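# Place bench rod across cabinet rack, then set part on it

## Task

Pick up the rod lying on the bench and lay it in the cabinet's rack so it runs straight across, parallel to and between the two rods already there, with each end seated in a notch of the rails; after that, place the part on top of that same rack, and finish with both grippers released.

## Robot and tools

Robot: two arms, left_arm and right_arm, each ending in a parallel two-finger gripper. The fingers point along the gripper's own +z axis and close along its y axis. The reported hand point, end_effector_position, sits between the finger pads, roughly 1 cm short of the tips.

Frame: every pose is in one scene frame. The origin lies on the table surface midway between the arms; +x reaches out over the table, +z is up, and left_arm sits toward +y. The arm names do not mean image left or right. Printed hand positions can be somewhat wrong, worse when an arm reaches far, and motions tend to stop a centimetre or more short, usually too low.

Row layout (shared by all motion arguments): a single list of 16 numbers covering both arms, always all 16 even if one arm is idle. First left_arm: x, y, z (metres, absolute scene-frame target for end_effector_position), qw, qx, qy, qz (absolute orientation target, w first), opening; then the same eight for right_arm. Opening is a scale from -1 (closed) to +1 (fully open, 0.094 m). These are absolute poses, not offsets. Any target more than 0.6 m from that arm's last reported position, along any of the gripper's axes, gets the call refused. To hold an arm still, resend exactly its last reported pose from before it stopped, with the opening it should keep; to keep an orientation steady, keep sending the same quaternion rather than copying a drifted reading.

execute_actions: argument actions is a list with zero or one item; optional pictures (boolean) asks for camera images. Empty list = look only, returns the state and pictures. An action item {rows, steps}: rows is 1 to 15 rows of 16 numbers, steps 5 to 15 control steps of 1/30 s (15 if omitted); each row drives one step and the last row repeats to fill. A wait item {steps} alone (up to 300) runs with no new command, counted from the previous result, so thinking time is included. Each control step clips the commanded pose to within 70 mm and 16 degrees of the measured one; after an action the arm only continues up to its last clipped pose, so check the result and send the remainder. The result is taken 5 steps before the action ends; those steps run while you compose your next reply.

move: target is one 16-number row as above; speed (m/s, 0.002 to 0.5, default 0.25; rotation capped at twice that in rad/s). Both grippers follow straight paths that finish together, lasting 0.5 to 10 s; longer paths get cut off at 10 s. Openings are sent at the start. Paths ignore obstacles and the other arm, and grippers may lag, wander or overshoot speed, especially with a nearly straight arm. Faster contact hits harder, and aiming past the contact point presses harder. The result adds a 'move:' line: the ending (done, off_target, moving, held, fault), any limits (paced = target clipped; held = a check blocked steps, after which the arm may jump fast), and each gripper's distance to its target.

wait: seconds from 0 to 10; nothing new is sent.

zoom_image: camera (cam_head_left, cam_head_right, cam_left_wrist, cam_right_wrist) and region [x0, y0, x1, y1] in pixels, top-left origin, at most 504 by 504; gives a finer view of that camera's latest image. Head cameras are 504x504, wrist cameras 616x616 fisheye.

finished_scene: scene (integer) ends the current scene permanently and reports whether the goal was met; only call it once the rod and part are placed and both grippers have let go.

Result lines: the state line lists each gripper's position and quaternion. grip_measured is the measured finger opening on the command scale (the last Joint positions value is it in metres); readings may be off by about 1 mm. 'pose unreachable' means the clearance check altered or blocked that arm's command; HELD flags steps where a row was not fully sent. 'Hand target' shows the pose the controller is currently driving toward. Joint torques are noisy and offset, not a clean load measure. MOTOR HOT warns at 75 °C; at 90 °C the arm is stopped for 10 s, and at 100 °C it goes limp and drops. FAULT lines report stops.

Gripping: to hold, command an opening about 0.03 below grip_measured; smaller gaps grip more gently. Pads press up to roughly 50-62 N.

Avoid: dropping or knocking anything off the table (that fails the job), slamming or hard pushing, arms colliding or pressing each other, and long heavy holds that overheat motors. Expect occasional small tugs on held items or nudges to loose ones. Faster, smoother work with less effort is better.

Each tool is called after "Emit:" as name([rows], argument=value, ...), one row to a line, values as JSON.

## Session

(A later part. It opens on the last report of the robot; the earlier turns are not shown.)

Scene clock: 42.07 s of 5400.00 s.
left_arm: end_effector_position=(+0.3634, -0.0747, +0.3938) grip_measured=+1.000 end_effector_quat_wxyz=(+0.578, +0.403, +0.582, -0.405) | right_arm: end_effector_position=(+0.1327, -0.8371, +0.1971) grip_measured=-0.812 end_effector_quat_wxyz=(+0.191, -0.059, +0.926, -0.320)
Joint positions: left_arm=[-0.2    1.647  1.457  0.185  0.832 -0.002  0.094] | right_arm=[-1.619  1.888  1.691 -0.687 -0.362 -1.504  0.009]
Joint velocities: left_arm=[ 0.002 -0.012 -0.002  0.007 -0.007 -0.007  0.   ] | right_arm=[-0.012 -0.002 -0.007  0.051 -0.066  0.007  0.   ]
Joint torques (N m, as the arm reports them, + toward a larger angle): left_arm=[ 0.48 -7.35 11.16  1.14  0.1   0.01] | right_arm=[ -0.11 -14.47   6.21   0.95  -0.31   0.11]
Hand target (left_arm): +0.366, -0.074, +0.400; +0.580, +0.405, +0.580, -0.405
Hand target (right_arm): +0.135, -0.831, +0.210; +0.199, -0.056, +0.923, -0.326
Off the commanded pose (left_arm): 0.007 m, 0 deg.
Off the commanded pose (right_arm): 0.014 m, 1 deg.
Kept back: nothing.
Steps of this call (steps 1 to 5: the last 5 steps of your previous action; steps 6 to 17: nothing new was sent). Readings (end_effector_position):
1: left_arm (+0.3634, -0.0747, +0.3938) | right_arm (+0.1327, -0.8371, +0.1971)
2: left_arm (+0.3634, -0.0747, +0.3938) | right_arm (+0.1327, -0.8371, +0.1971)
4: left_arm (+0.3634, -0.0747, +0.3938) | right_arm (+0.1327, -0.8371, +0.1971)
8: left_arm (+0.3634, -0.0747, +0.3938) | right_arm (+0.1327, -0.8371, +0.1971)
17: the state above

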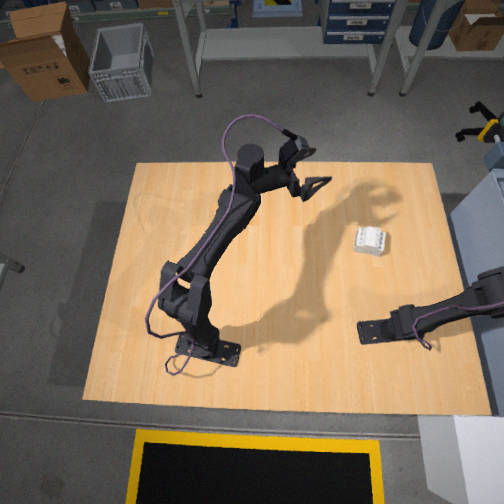

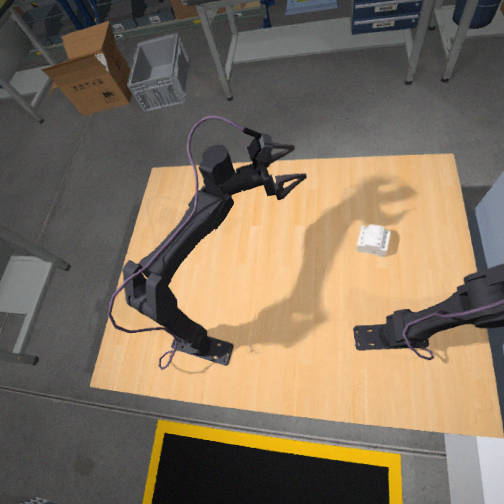

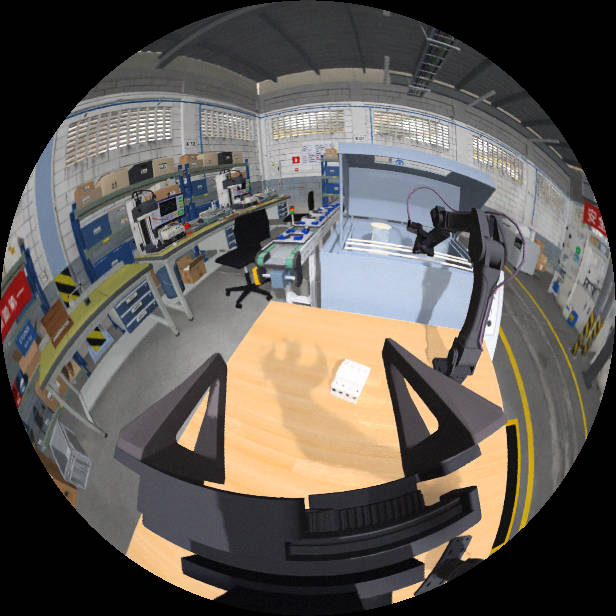

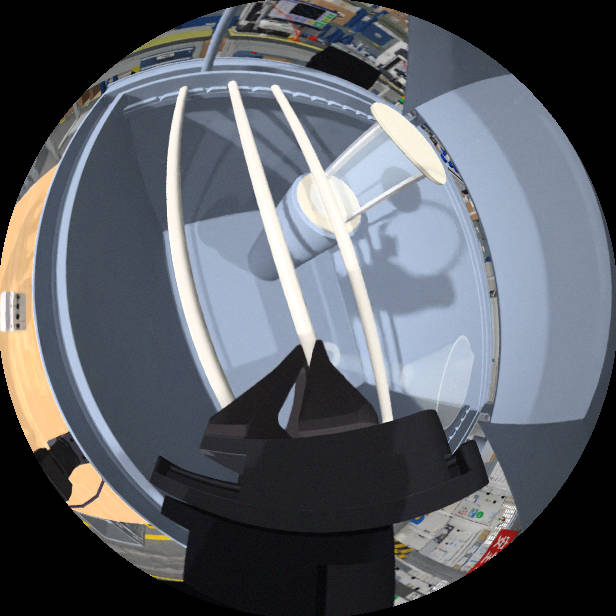

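Emit:
execute_actions([
  {"rows":[[0.3659,-0.0739,0.40,0.58,0.405,0.58,-0.405,1,0.135,-0.829,0.209,0.199,-0.056,0.922,-0.326,-0.85],[0.3659,-0.0739,0.40,0.58,0.405,0.58,-0.405,1,0.135,-0.829,0.209,0.199,-0.056,0.922,-0.326,-0.85],[0.3659,-0.0739,0.40,0.58,0.405,0.58,-0.405,1,0.135,-0.8275,0.207,0.199,-0.056,0.922,-0.326,-0.85]]},
])

Emit:
wait(seconds=0.4)

Emit:
zoom_image(camera="cam_left_wrist", region=[430,235,490,285])

Emit:
zoom_image(camera="cam_right_wrist", region=[170,50,310,150])

Scene clock: 42.67 s of 5400.00 s.
left_arm: end_effector_position=(+0.3634, -0.0747, +0.3938) grip_measured=+1.000 end_effector_quat_wxyz=(+0.578, +0.403, +0.582, -0.405) | right_arm: end_effector_position=(+0.1325, -0.8333, +0.1952) grip_measured=-0.812 end_effector_quat_wxyz=(+0.191, -0.059, +0.926, -0.319)
Joint positions: left_arm=[-0.2    1.647  1.457  0.185  0.832 -0.002  0.094] | right_arm=[-1.619  1.874  1.665 -0.676 -0.362 -1.504  0.009]
Joint velocities: left_arm=[ 0.007 -0.007  0.012  0.022 -0.022  0.066  0.   ] | right_arm=[-0.022 -0.012 -0.022  0.022  0.022  0.022 -0.   ]
Joint torques (N m, as the arm reports them, + toward a larger angle): left_arm=[ 0.43 -7.35 11.18  1.16  0.1   0.02] | right_arm=[  0.11 -14.33   6.     1.04  -0.38   0.16]
Steps of this call (steps 1 to 8: nothing new was sent; steps 9 to 18: the first 10 steps of this action). Readings (end_effector_position):
9: left_arm (+0.3634, -0.0747, +0.3938) | right_arm (+0.1327, -0.8368, +0.1970)
10: left_arm (+0.3634, -0.0747, +0.3938) | right_arm (+0.1326, -0.8359, +0.1965)
12: left_arm (+0.3634, -0.0747, +0.3938) | right_arm (+0.1325, -0.8335, +0.1951)
16: left_arm (+0.3634, -0.0747, +0.3938) | right_arm (+0.1325, -0.8333, +0.1953)
18: the state above

Scene clock: 43.23 s of 5400.00 s.
left_arm: end_effector_position=(+0.3634, -0.0747, +0.3938) grip_measured=+1.000 end_effector_quat_wxyz=(+0.578, +0.403, +0.582, -0.405) | right_arm: end_effector_position=(+0.1325, -0.8333, +0.1953) grip_measured=-0.812 end_effector_quat_wxyz=(+0.191, -0.059, +0.926, -0.319)
Joint positions: left_arm=[-0.2    1.647  1.457  0.185  0.832 -0.002  0.094] | right_arm=[-1.619  1.873  1.664 -0.675 -0.362 -1.504  0.009]
Joint velocities: left_arm=[ 0.017  0.012  0.007 -0.051  0.007 -0.022  0.   ] | right_arm=[-0.027 -0.007  0.007 -0.051  0.066 -0.007 -0.001]
Joint torques (N m, as the arm reports them, + toward a larger angle): left_arm=[ 0.46 -7.39 11.16  1.17  0.1   0.03] | right_arm=[ -0.12 -14.4    6.04   1.01  -0.33   0.15]
Hand target (left_arm): +0.366, -0.074, +0.400; +0.580, +0.405, +0.580, -0.405
Hand target (right_arm): +0.135, -0.828, +0.207; +0.199, -0.056, +0.922, -0.326
Off the commanded pose (left_arm): 0.007 m, 0 deg.
Off the commanded pose (right_arm): 0.013 m, 1 deg.
Kept back: nothing.
Steps of this call (steps 1 to 5: the last 5 steps of your previous action; steps 6 to 17: nothing new was sent). Readings (end_effector_position):
1: left_arm (+0.3634, -0.0747, +0.3938) | right_arm (+0.1325, -0.8334, +0.1955)
2: left_arm (+0.3634, -0.0747, +0.3938) | right_arm (+0.1325, -0.8333, +0.1953)
4: left_arm (+0.3634, -0.0747, +0.3938) | right_arm (+0.1325, -0.8333, +0.1953)
8: left_arm (+0.3634, -0.0747, +0.3938) | right_arm (+0.1325, -0.8333, +0.1953)
17: the state above

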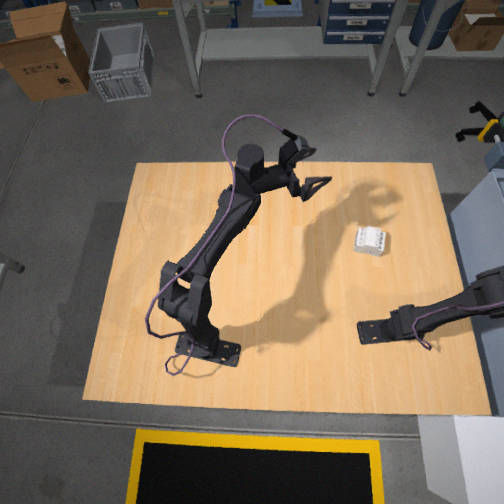

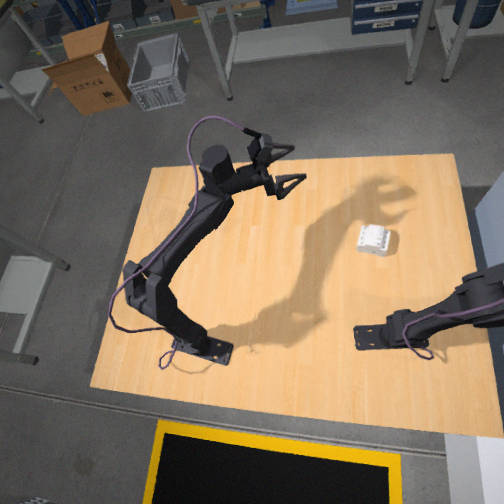

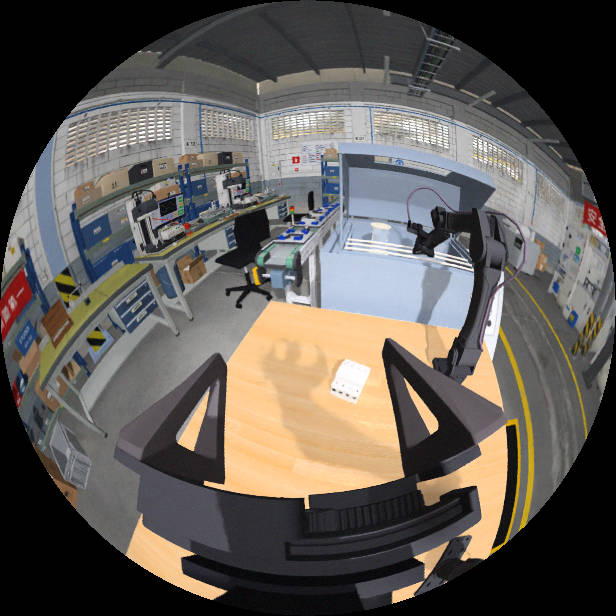

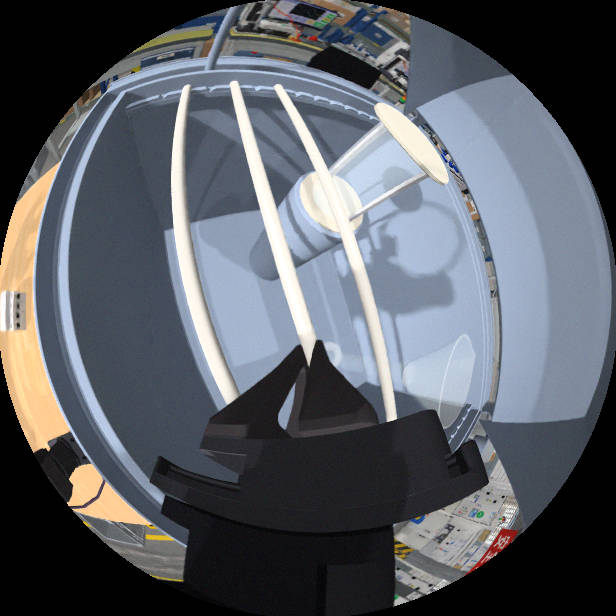

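Region (430, 235, 490, 285) of cam_left_wrist's 616x616 image, scaled by 8.400, with more detail than that image has.

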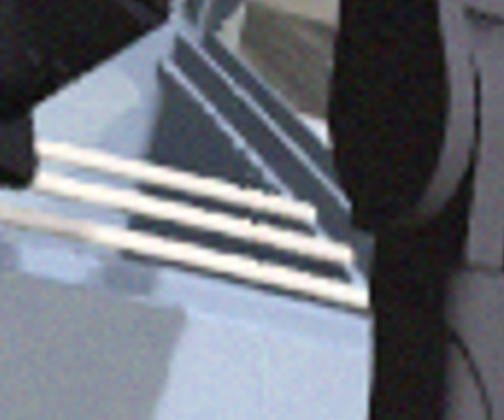

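Region (170, 50, 310, 150) of cam_right_wrist's 616x616 image, scaled by 3.600, with more detail than that image has; it fills the top 360 rows of this view, and the rest is white.

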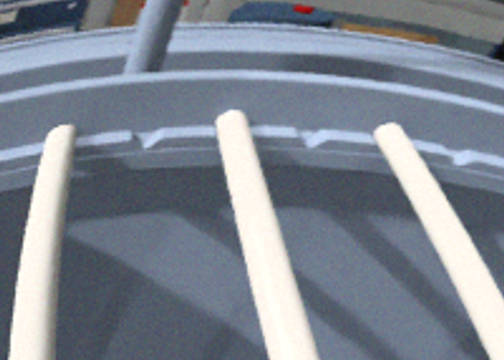

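Release and retreat.

Emit:
execute_actions([
  {"rows":[[0.3659,-0.0739,0.40,0.58,0.405,0.58,-0.405,1,0.135,-0.830,0.209,0.199,-0.056,0.922,-0.326,-0.45]]},
])

Emit:
execute_actions([
  {"rows":[[0.3659,-0.0739,0.40,0.58,0.405,0.58,-0.405,1,0.133,-0.827,0.214,0.199,-0.056,0.922,-0.326,-0.45],[0.3659,-0.0739,0.40,0.58,0.405,0.58,-0.405,1,0.131,-0.824,0.219,0.199,-0.056,0.922,-0.326,-0.45],[0.3659,-0.0739,0.40,0.58,0.405,0.58,-0.405,1,0.130,-0.821,0.224,0.199,-0.056,0.922,-0.326,-0.45],[0.3659,-0.0739,0.40,0.58,0.405,0.58,-0.405,1,0.128,-0.818,0.229,0.199,-0.056,0.922,-0.326,-0.45],[0.3659,-0.0739,0.40,0.58,0.405,0.58,-0.405,1,0.126,-0.815,0.234,0.199,-0.056,0.922,-0.326,-0.45],[0.3659,-0.0739,0.40,0.58,0.405,0.58,-0.405,1,0.124,-0.812,0.239,0.199,-0.056,0.922,-0.326,-0.45],[0.3659,-0.0739,0.40,0.58,0.405,0.58,-0.405,1,0.122,-0.809,0.245,0.199,-0.056,0.922,-0.326,-0.45]]},
])

Emit:
move(target=[0.3659,-0.0739,0.40,0.58,0.405,0.58,-0.405,1,0.12,-0.72,0.33,0.288,0.646,0.646,-0.288,1], speed=0.25)

Scene clock: 44.00 s of 5400.00 s.
left_arm: end_effector_position=(+0.3634, -0.0747, +0.3938) grip_measured=+1.000 end_effector_quat_wxyz=(+0.578, +0.403, +0.582, -0.405) | right_arm: end_effector_position=(+0.1325, -0.8333, +0.1953) grip_measured=-0.452 end_effector_quat_wxyz=(+0.191, -0.058, +0.926, -0.319)
Joint positions: left_arm=[-0.2    1.647  1.457  0.185  0.832 -0.002  0.094] | right_arm=[-1.619  1.873  1.664 -0.675 -0.362 -1.502  0.026]
Joint velocities: left_arm=[-0.007 -0.012  0.012 -0.066 -0.051 -0.022  0.   ] | right_arm=[-0.007  0.002 -0.002 -0.022 -0.022  0.037  0.001]
Joint torques (N m, as the arm reports them, + toward a larger angle): left_arm=[ 0.41 -7.36 11.16  1.17  0.11  0.02] | right_arm=[  0.18 -13.31   7.42   0.97  -0.35   0.09]
Steps of this call (steps 1 to 13: nothing new was sent; steps 14 to 23: the first 10 steps of this action). Readings (end_effector_position):
14: left_arm (+0.3634, -0.0747, +0.3938) | right_arm (+0.1325, -0.8333, +0.1953)
15: left_arm (+0.3634, -0.0747, +0.3938) | right_arm (+0.1325, -0.8333, +0.1953)
17: left_arm (+0.3634, -0.0747, +0.3938) | right_arm (+0.1325, -0.8333, +0.1953)
21: left_arm (+0.3634, -0.0747, +0.3938) | right_arm (+0.1325, -0.8333, +0.1953)
23: the state above

Scene clock: 44.50 s of 5400.00 s.
left_arm: end_effector_position=(+0.3634, -0.0747, +0.3938) grip_measured=+1.000 end_effector_quat_wxyz=(+0.578, +0.403, +0.582, -0.405) | right_arm: end_effector_position=(+0.1249, -0.8163, +0.2206) grip_measured=-0.452 end_effector_quat_wxyz=(+0.191, -0.052, +0.927, -0.318)
Joint positions: left_arm=[-0.2    1.647  1.457  0.185  0.832 -0.002  0.094] | right_arm=[-1.634  1.813  1.69  -0.768 -0.367 -1.504  0.026]
Joint velocities: left_arm=[-0.007  0.002  0.007 -0.051 -0.022  0.037  0.   ] | right_arm=[-0.085 -0.256  0.193 -0.212 -0.037 -0.051  0.001]
Joint torques (N m, as the arm reports them, + toward a larger angle): left_arm=[ 0.48 -7.37 11.17  1.16  0.09  0.02] | right_arm=[ -0.41 -12.41   8.52   0.84  -0.41   0.  ]
Off your previous action's commanded pose (left_arm): 0.007 m, 0 deg at its last step (step 5 of this call).
Off your previous action's commanded pose (right_arm): 0.014 m, 1 deg at its last step (step 5 of this call).
Steps of this call (steps 1 to 5: the last 5 steps of your previous action; steps 6 to 15: the first 10 steps of this action). Readings (end_effector_position):
6: left_arm (+0.3634, -0.0747, +0.3938) | right_arm (+0.1325, -0.8332, +0.1952)
7: left_arm (+0.3634, -0.0747, +0.3938) | right_arm (+0.1324, -0.8325, +0.1953)
9: left_arm (+0.3634, -0.0747, +0.3938) | right_arm (+0.1322, -0.8289, +0.1961)
13: left_arm (+0.3634, -0.0747, +0.3938) | right_arm (+0.1282, -0.8185, +0.2090)
15: the state above

Scene clock: 48.77 s of 5400.00 s.
left_arm: end_effector_position=(+0.3634, -0.0747, +0.3938) grip_measured=+1.000 end_effector_quat_wxyz=(+0.578, +0.403, +0.582, -0.405) | right_arm: end_effector_position=(+0.1203, -0.7225, +0.3152) grip_measured=+1.000 end_effector_quat_wxyz=(+0.279, +0.647, +0.653, -0.279)
Joint positions: left_arm=[-0.2    1.647  1.457  0.185  0.832 -0.002  0.094] | right_arm=[-1.372  1.459  1.656 -0.98   0.22   0.208  0.094]
Joint velocities: left_arm=[ 0.002 -0.017 -0.012  0.022 -0.007  0.022  0.   ] | right_arm=[-0.007 -0.002  0.017  0.037  0.037  0.007  0.   ]
Joint torques (N m, as the arm reports them, + toward a larger angle): left_arm=[ 0.46 -7.36 11.17  1.16  0.11  0.03] | right_arm=[ 0.7  -7.17  8.86  1.03  0.23  0.13]
Hand target (left_arm): +0.366, -0.074, +0.400; +0.580, +0.405, +0.580, -0.405
Hand target (right_arm): +0.120, -0.719, +0.328; +0.287, +0.646, +0.646, -0.288
Off your previous action's commanded pose (left_arm): 0.007 m, 0 deg at its last step (step 5 of this call).
Off your previous action's commanded pose (right_arm): 0.012 m, 1 deg at its last step (step 5 of this call).
Off the commanded pose (left_arm): 0.007 m, 0 deg.
Off the commanded pose (right_arm): 0.015 m, 2 deg.
Kept back: nothing.
move: off_target (right_arm)

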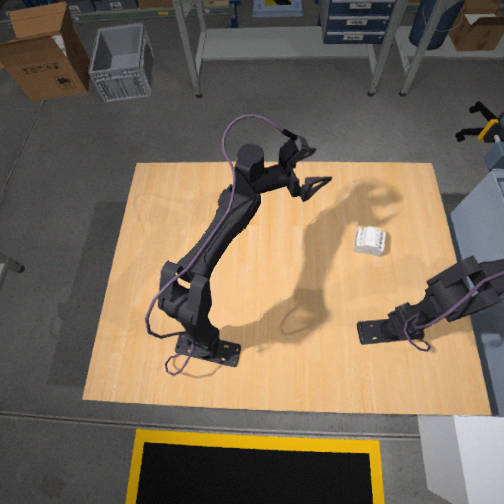

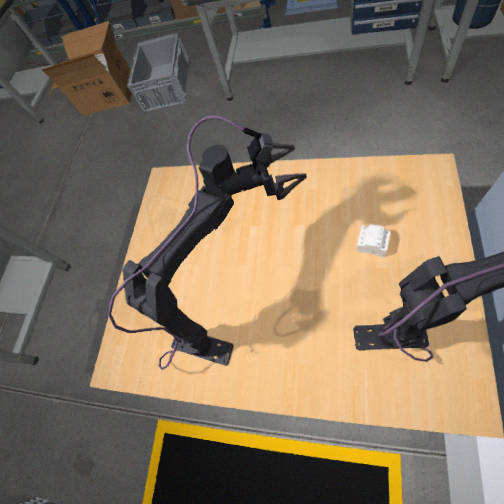

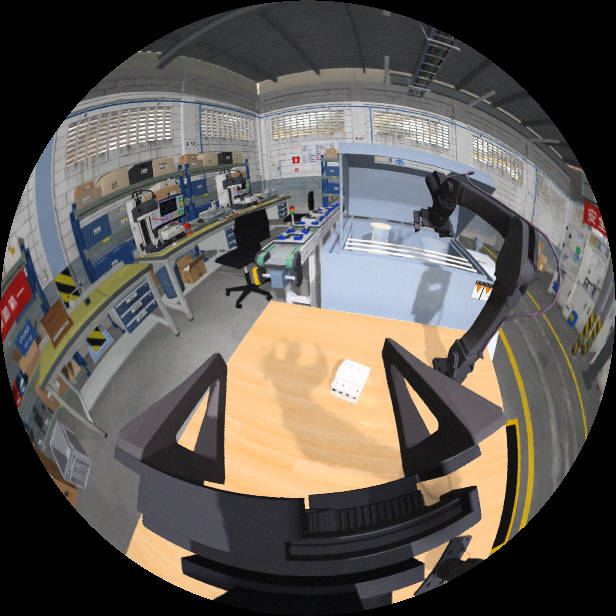

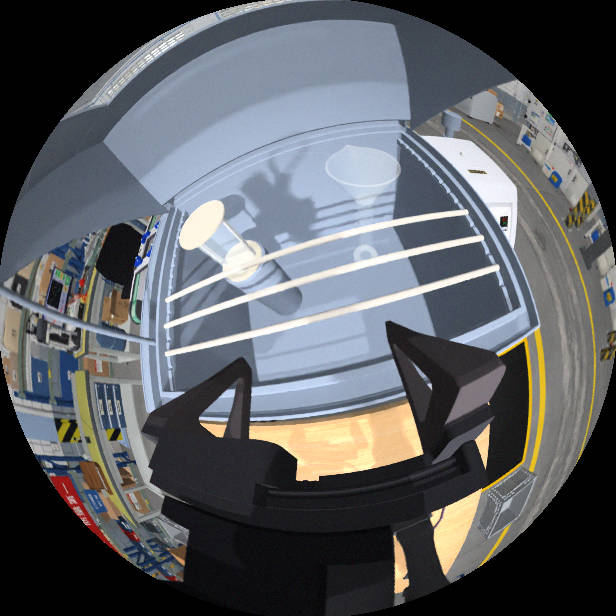

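Emit:
zoom_image(camera="cam_right_wrist", region=[430,190,520,290])

Emit:
zoom_image(camera="cam_right_wrist", region=[140,280,220,370])

Emit:
zoom_image(camera="cam_head_left", region=[330,200,410,280])

Region (430, 190, 520, 290) of cam_right_wrist's 616x616 image, scaled by 5.040, with more detail than that image has; it fills the left 454 columns of this view, and the rest is white.

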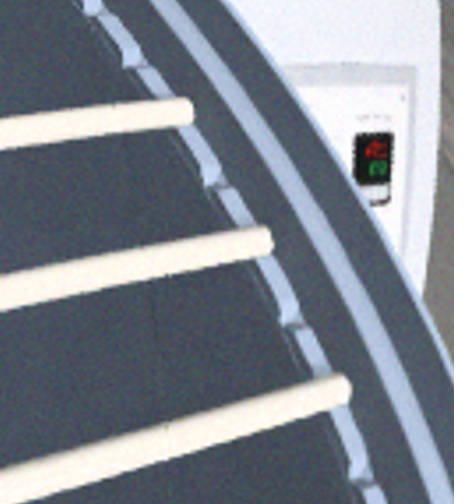

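Region (140, 280, 220, 370) of cam_right_wrist's 616x616 image, scaled by 5.600, with more detail than that image has.

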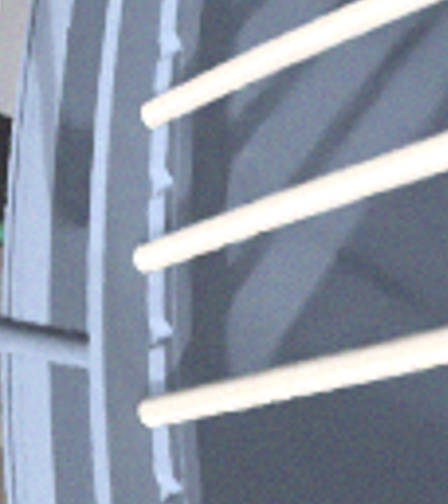

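Region (330, 200, 410, 280) of cam_head_left's 504x504 image, scaled by 6.300, with more detail than that image has.

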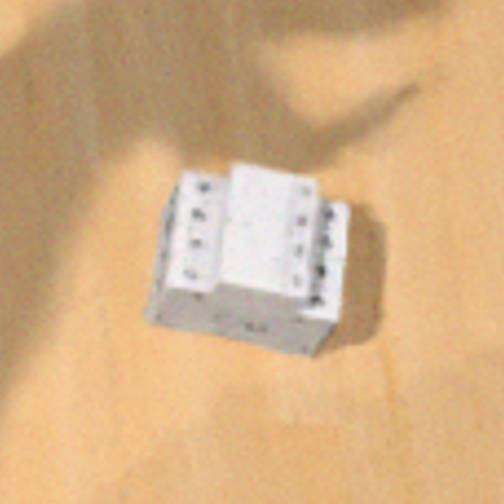

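Emit:
move(target=[0.3659,-0.0739,0.40,0.58,0.405,0.58,-0.405,1,0.28,-0.52,0.30,0.342,0,0.94,0,1], speed=0.35)

Emit:
move(target=[0.3659,-0.0739,0.40,0.58,0.405,0.58,-0.405,1,0.315,-0.35,0.13,0.271,-0.572,0.745,0.208,1], speed=0.3)

Scene clock: 52.07 s of 5400.00 s.
left_arm: end_effector_position=(+0.3634, -0.0747, +0.3938) grip_measured=+1.000 end_effector_quat_wxyz=(+0.578, +0.403, +0.582, -0.405) | right_arm: end_effector_position=(+0.2781, -0.5278, +0.2935) grip_measured=+1.000 end_effector_quat_wxyz=(+0.335, +0.013, +0.942, -0.008)
Joint positions: left_arm=[-0.2    1.647  1.457  0.185  0.832 -0.002  0.094] | right_arm=[-1.082  1.388  1.629 -1.36  -0.533 -0.818  0.094]
Joint velocities: left_arm=[-0.002 -0.002 -0.002  0.066 -0.007  0.081  0.   ] | right_arm=[ 0.022  0.017  0.012 -0.051  0.037 -0.095  0.   ]
Joint torques (N m, as the arm reports them, + toward a larger angle): left_arm=[ 0.43 -7.36 11.17  1.16  0.11  0.02] | right_arm=[ 0.35 -4.21  8.09  0.65 -0.54 -0.12]
Hand target (left_arm): +0.366, -0.074, +0.400; +0.580, +0.405, +0.580, -0.405
Hand target (right_arm): +0.282, -0.523, +0.300; +0.343, -0.000, +0.939, -0.002
Off the commanded pose (left_arm): 0.007 m, 0 deg.
Off the commanded pose (right_arm): 0.010 m, 2 deg.
Kept back: nothing.
move: done

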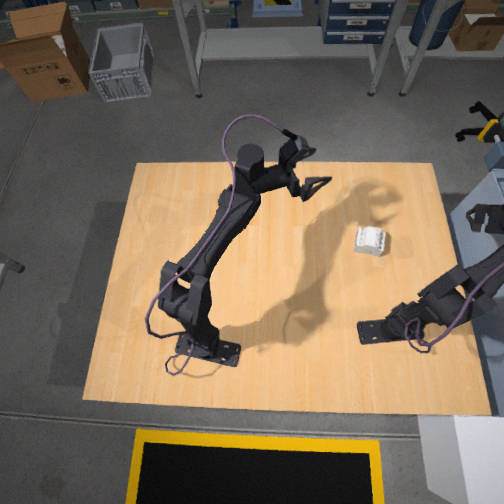

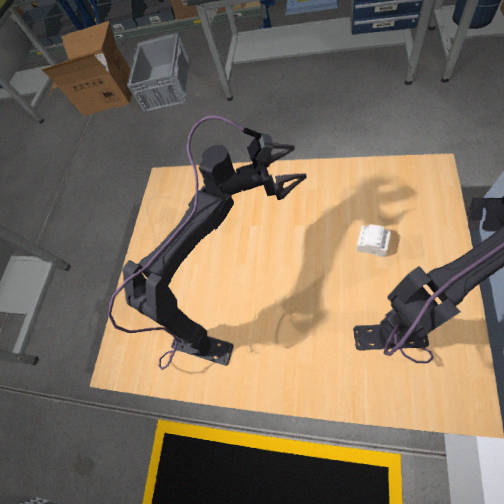

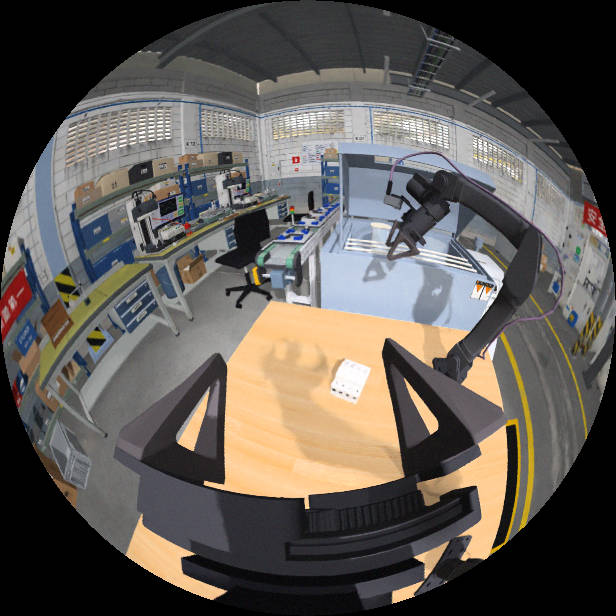

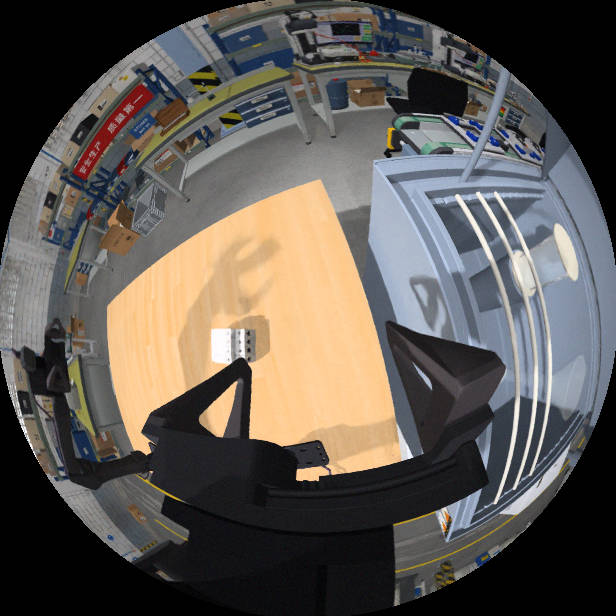

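Scene clock: 54.83 s of 5400.00 s.
left_arm: end_effector_position=(+0.3634, -0.0747, +0.3938) grip_measured=+1.000 end_effector_quat_wxyz=(+0.578, +0.403, +0.582, -0.405) | right_arm: end_effector_position=(+0.3163, -0.3565, +0.1321) grip_measured=+1.000 end_effector_quat_wxyz=(+0.264, -0.566, +0.753, +0.207)
Joint positions: left_arm=[-0.2    1.647  1.457  0.185  0.832 -0.002  0.094] | right_arm=[-0.587  1.665  1.257 -1.336 -0.666 -1.827  0.094]
Joint velocities: left_arm=[-0.002 -0.002  0.012 -0.051  0.066  0.007  0.   ] | right_arm=[ 0.037 -0.017 -0.002 -0.066 -0.095 -0.022  0.   ]
Joint torques (N m, as the arm reports them, + toward a larger angle): left_arm=[ 0.48 -7.34 11.13  1.16  0.1   0.01] | right_arm=[ 0.24 -7.23  5.21 -0.05 -0.53 -0.11]
Hand target (left_arm): +0.366, -0.074, +0.400; +0.580, +0.405, +0.580, -0.405
Hand target (right_arm): +0.319, -0.353, +0.131; +0.272, -0.572, +0.745, +0.208
Off the commanded pose (left_arm): 0.007 m, 0 deg.
Off the commanded pose (right_arm): 0.007 m, 1 deg.
Kept back: nothing.
move: done

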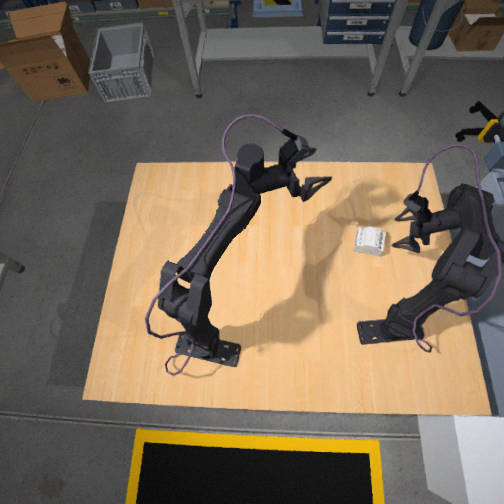

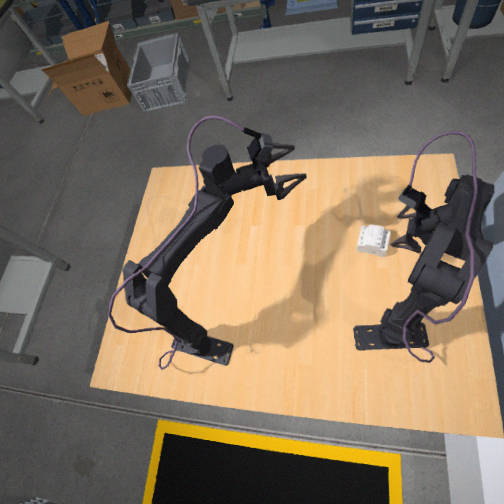

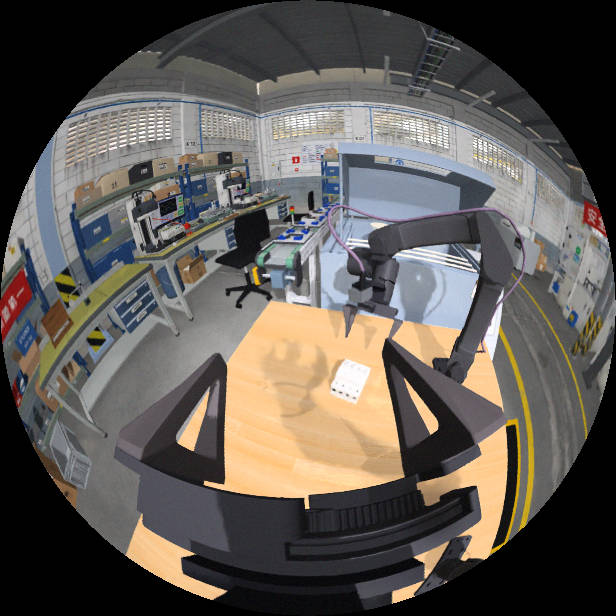

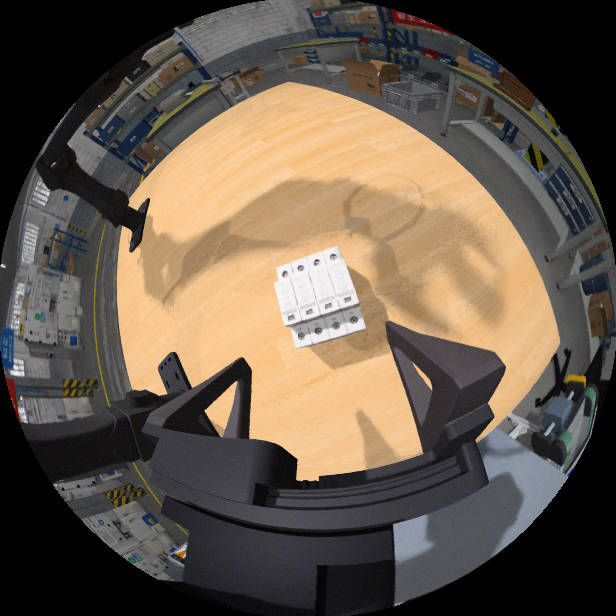

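Emit:
move(target=[0.3659,-0.0739,0.40,0.58,0.405,0.58,-0.405,1,0.324,-0.315,0.085,0.266,-0.591,0.730,0.215,1], speed=0.08)

Scene clock: 56.40 s of 5400.00 s.
left_arm: end_effector_position=(+0.3634, -0.0747, +0.3938) grip_measured=+1.000 end_effector_quat_wxyz=(+0.578, +0.403, +0.582, -0.405) | right_arm: end_effector_position=(+0.3231, -0.3214, +0.0853) grip_measured=+1.000 end_effector_quat_wxyz=(+0.256, -0.595, +0.733, +0.207)
Joint positions: left_arm=[-0.2    1.647  1.457  0.185  0.832 -0.002  0.094] | right_arm=[-0.452  1.683  1.094 -1.086 -0.664 -1.74   0.094]
Joint velocities: left_arm=[-0.007  0.002 -0.012  0.007  0.066 -0.066  0.   ] | right_arm=[-0.017  0.012 -0.002  0.081  0.007 -0.007  0.   ]
Joint torques (N m, as the arm reports them, + toward a larger angle): left_arm=[ 0.43 -7.35 11.18  1.16  0.1   0.01] | right_arm=[ 0.62 -7.    4.91  0.1  -0.63  0.1 ]
Hand target (left_arm): +0.366, -0.074, +0.400; +0.580, +0.405, +0.580, -0.405
Hand target (right_arm): +0.325, -0.316, +0.085; +0.266, -0.591, +0.730, +0.215
Off the commanded pose (left_arm): 0.007 m, 0 deg.
Off the commanded pose (right_arm): 0.006 m, 2 deg.
Kept back: nothing.
move: done

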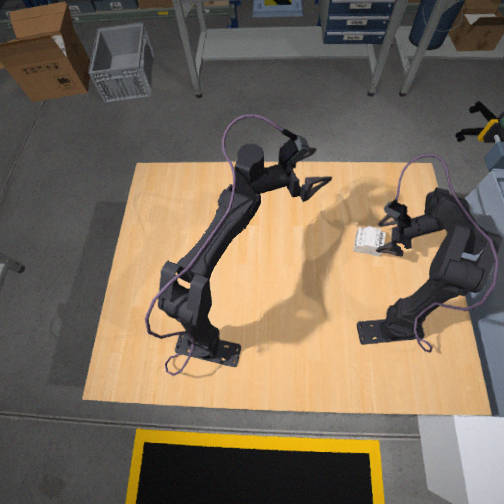

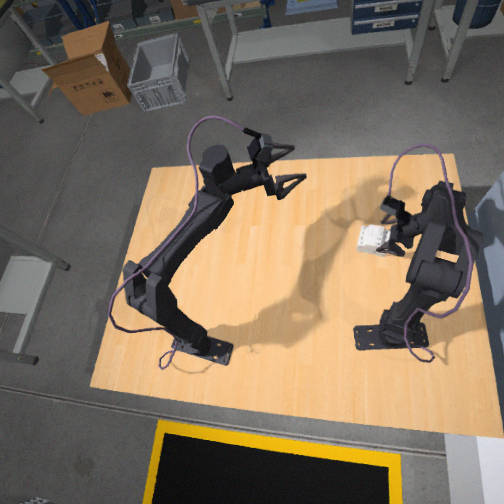

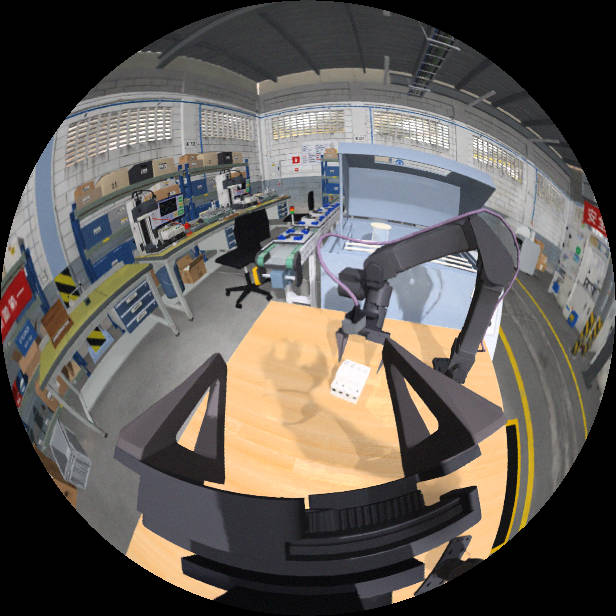

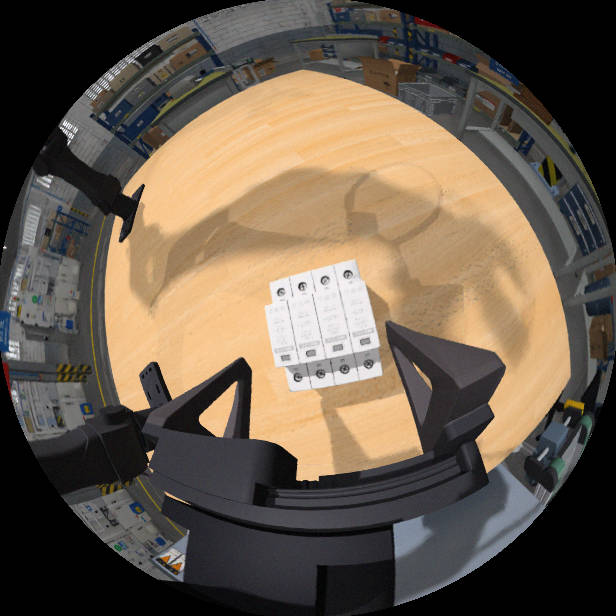

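Emit:
move(target=[0.3659,-0.0739,0.40,0.58,0.405,0.58,-0.405,1,0.336,-0.284,0.043,0.269,-0.582,0.738,0.212,1], speed=0.04)

Scene clock: 58.53 s of 5400.00 s.
left_arm: end_effector_position=(+0.3634, -0.0747, +0.3938) grip_measured=+1.000 end_effector_quat_wxyz=(+0.578, +0.403, +0.582, -0.405) | right_arm: end_effector_position=(+0.3372, -0.2912, +0.0439) grip_measured=+1.000 end_effector_quat_wxyz=(+0.260, -0.585, +0.741, +0.201)
Joint positions: left_arm=[-0.2    1.647  1.457  0.185  0.832 -0.002  0.094] | right_arm=[-0.335  1.725  0.962 -0.792 -0.67  -1.554  0.094]
Joint velocities: left_arm=[ 0.012 -0.007 -0.017  0.051  0.037 -0.066  0.   ] | right_arm=[ 0.002  0.002 -0.022 -0.022 -0.081 -0.051  0.   ]
Joint torques (N m, as the arm reports them, + toward a larger angle): left_arm=[ 0.44 -7.39 11.13  1.16  0.11  0.01] | right_arm=[ 0.55 -7.01  4.64  0.25 -0.71  0.07]
Hand target (left_arm): +0.366, -0.074, +0.400; +0.580, +0.405, +0.580, -0.405
Hand target (right_arm): +0.337, -0.285, +0.043; +0.269, -0.582, +0.738, +0.212
Off the commanded pose (left_arm): 0.007 m, 0 deg.
Off the commanded pose (right_arm): 0.007 m, 2 deg.
Kept back: nothing.
move: done

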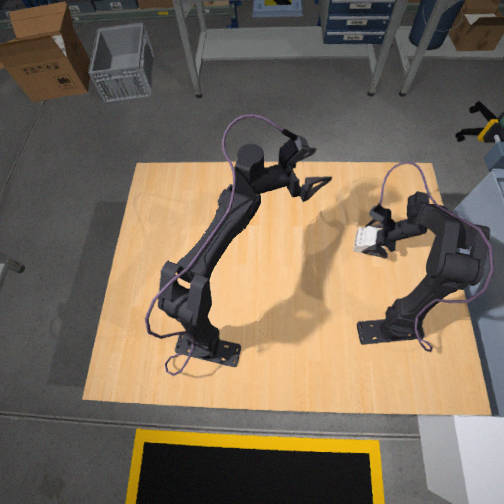

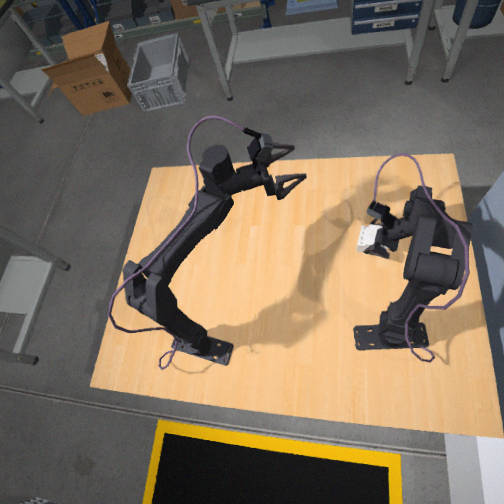

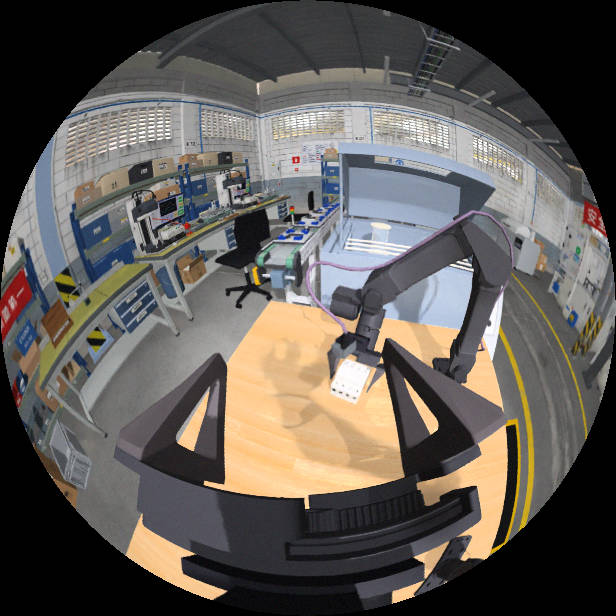

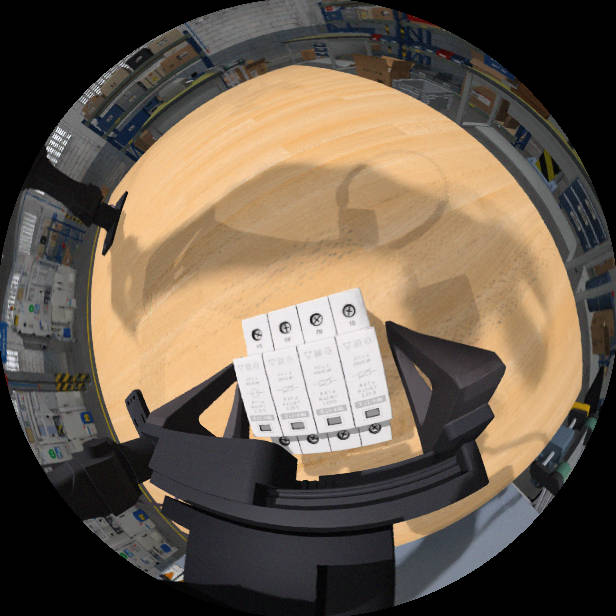

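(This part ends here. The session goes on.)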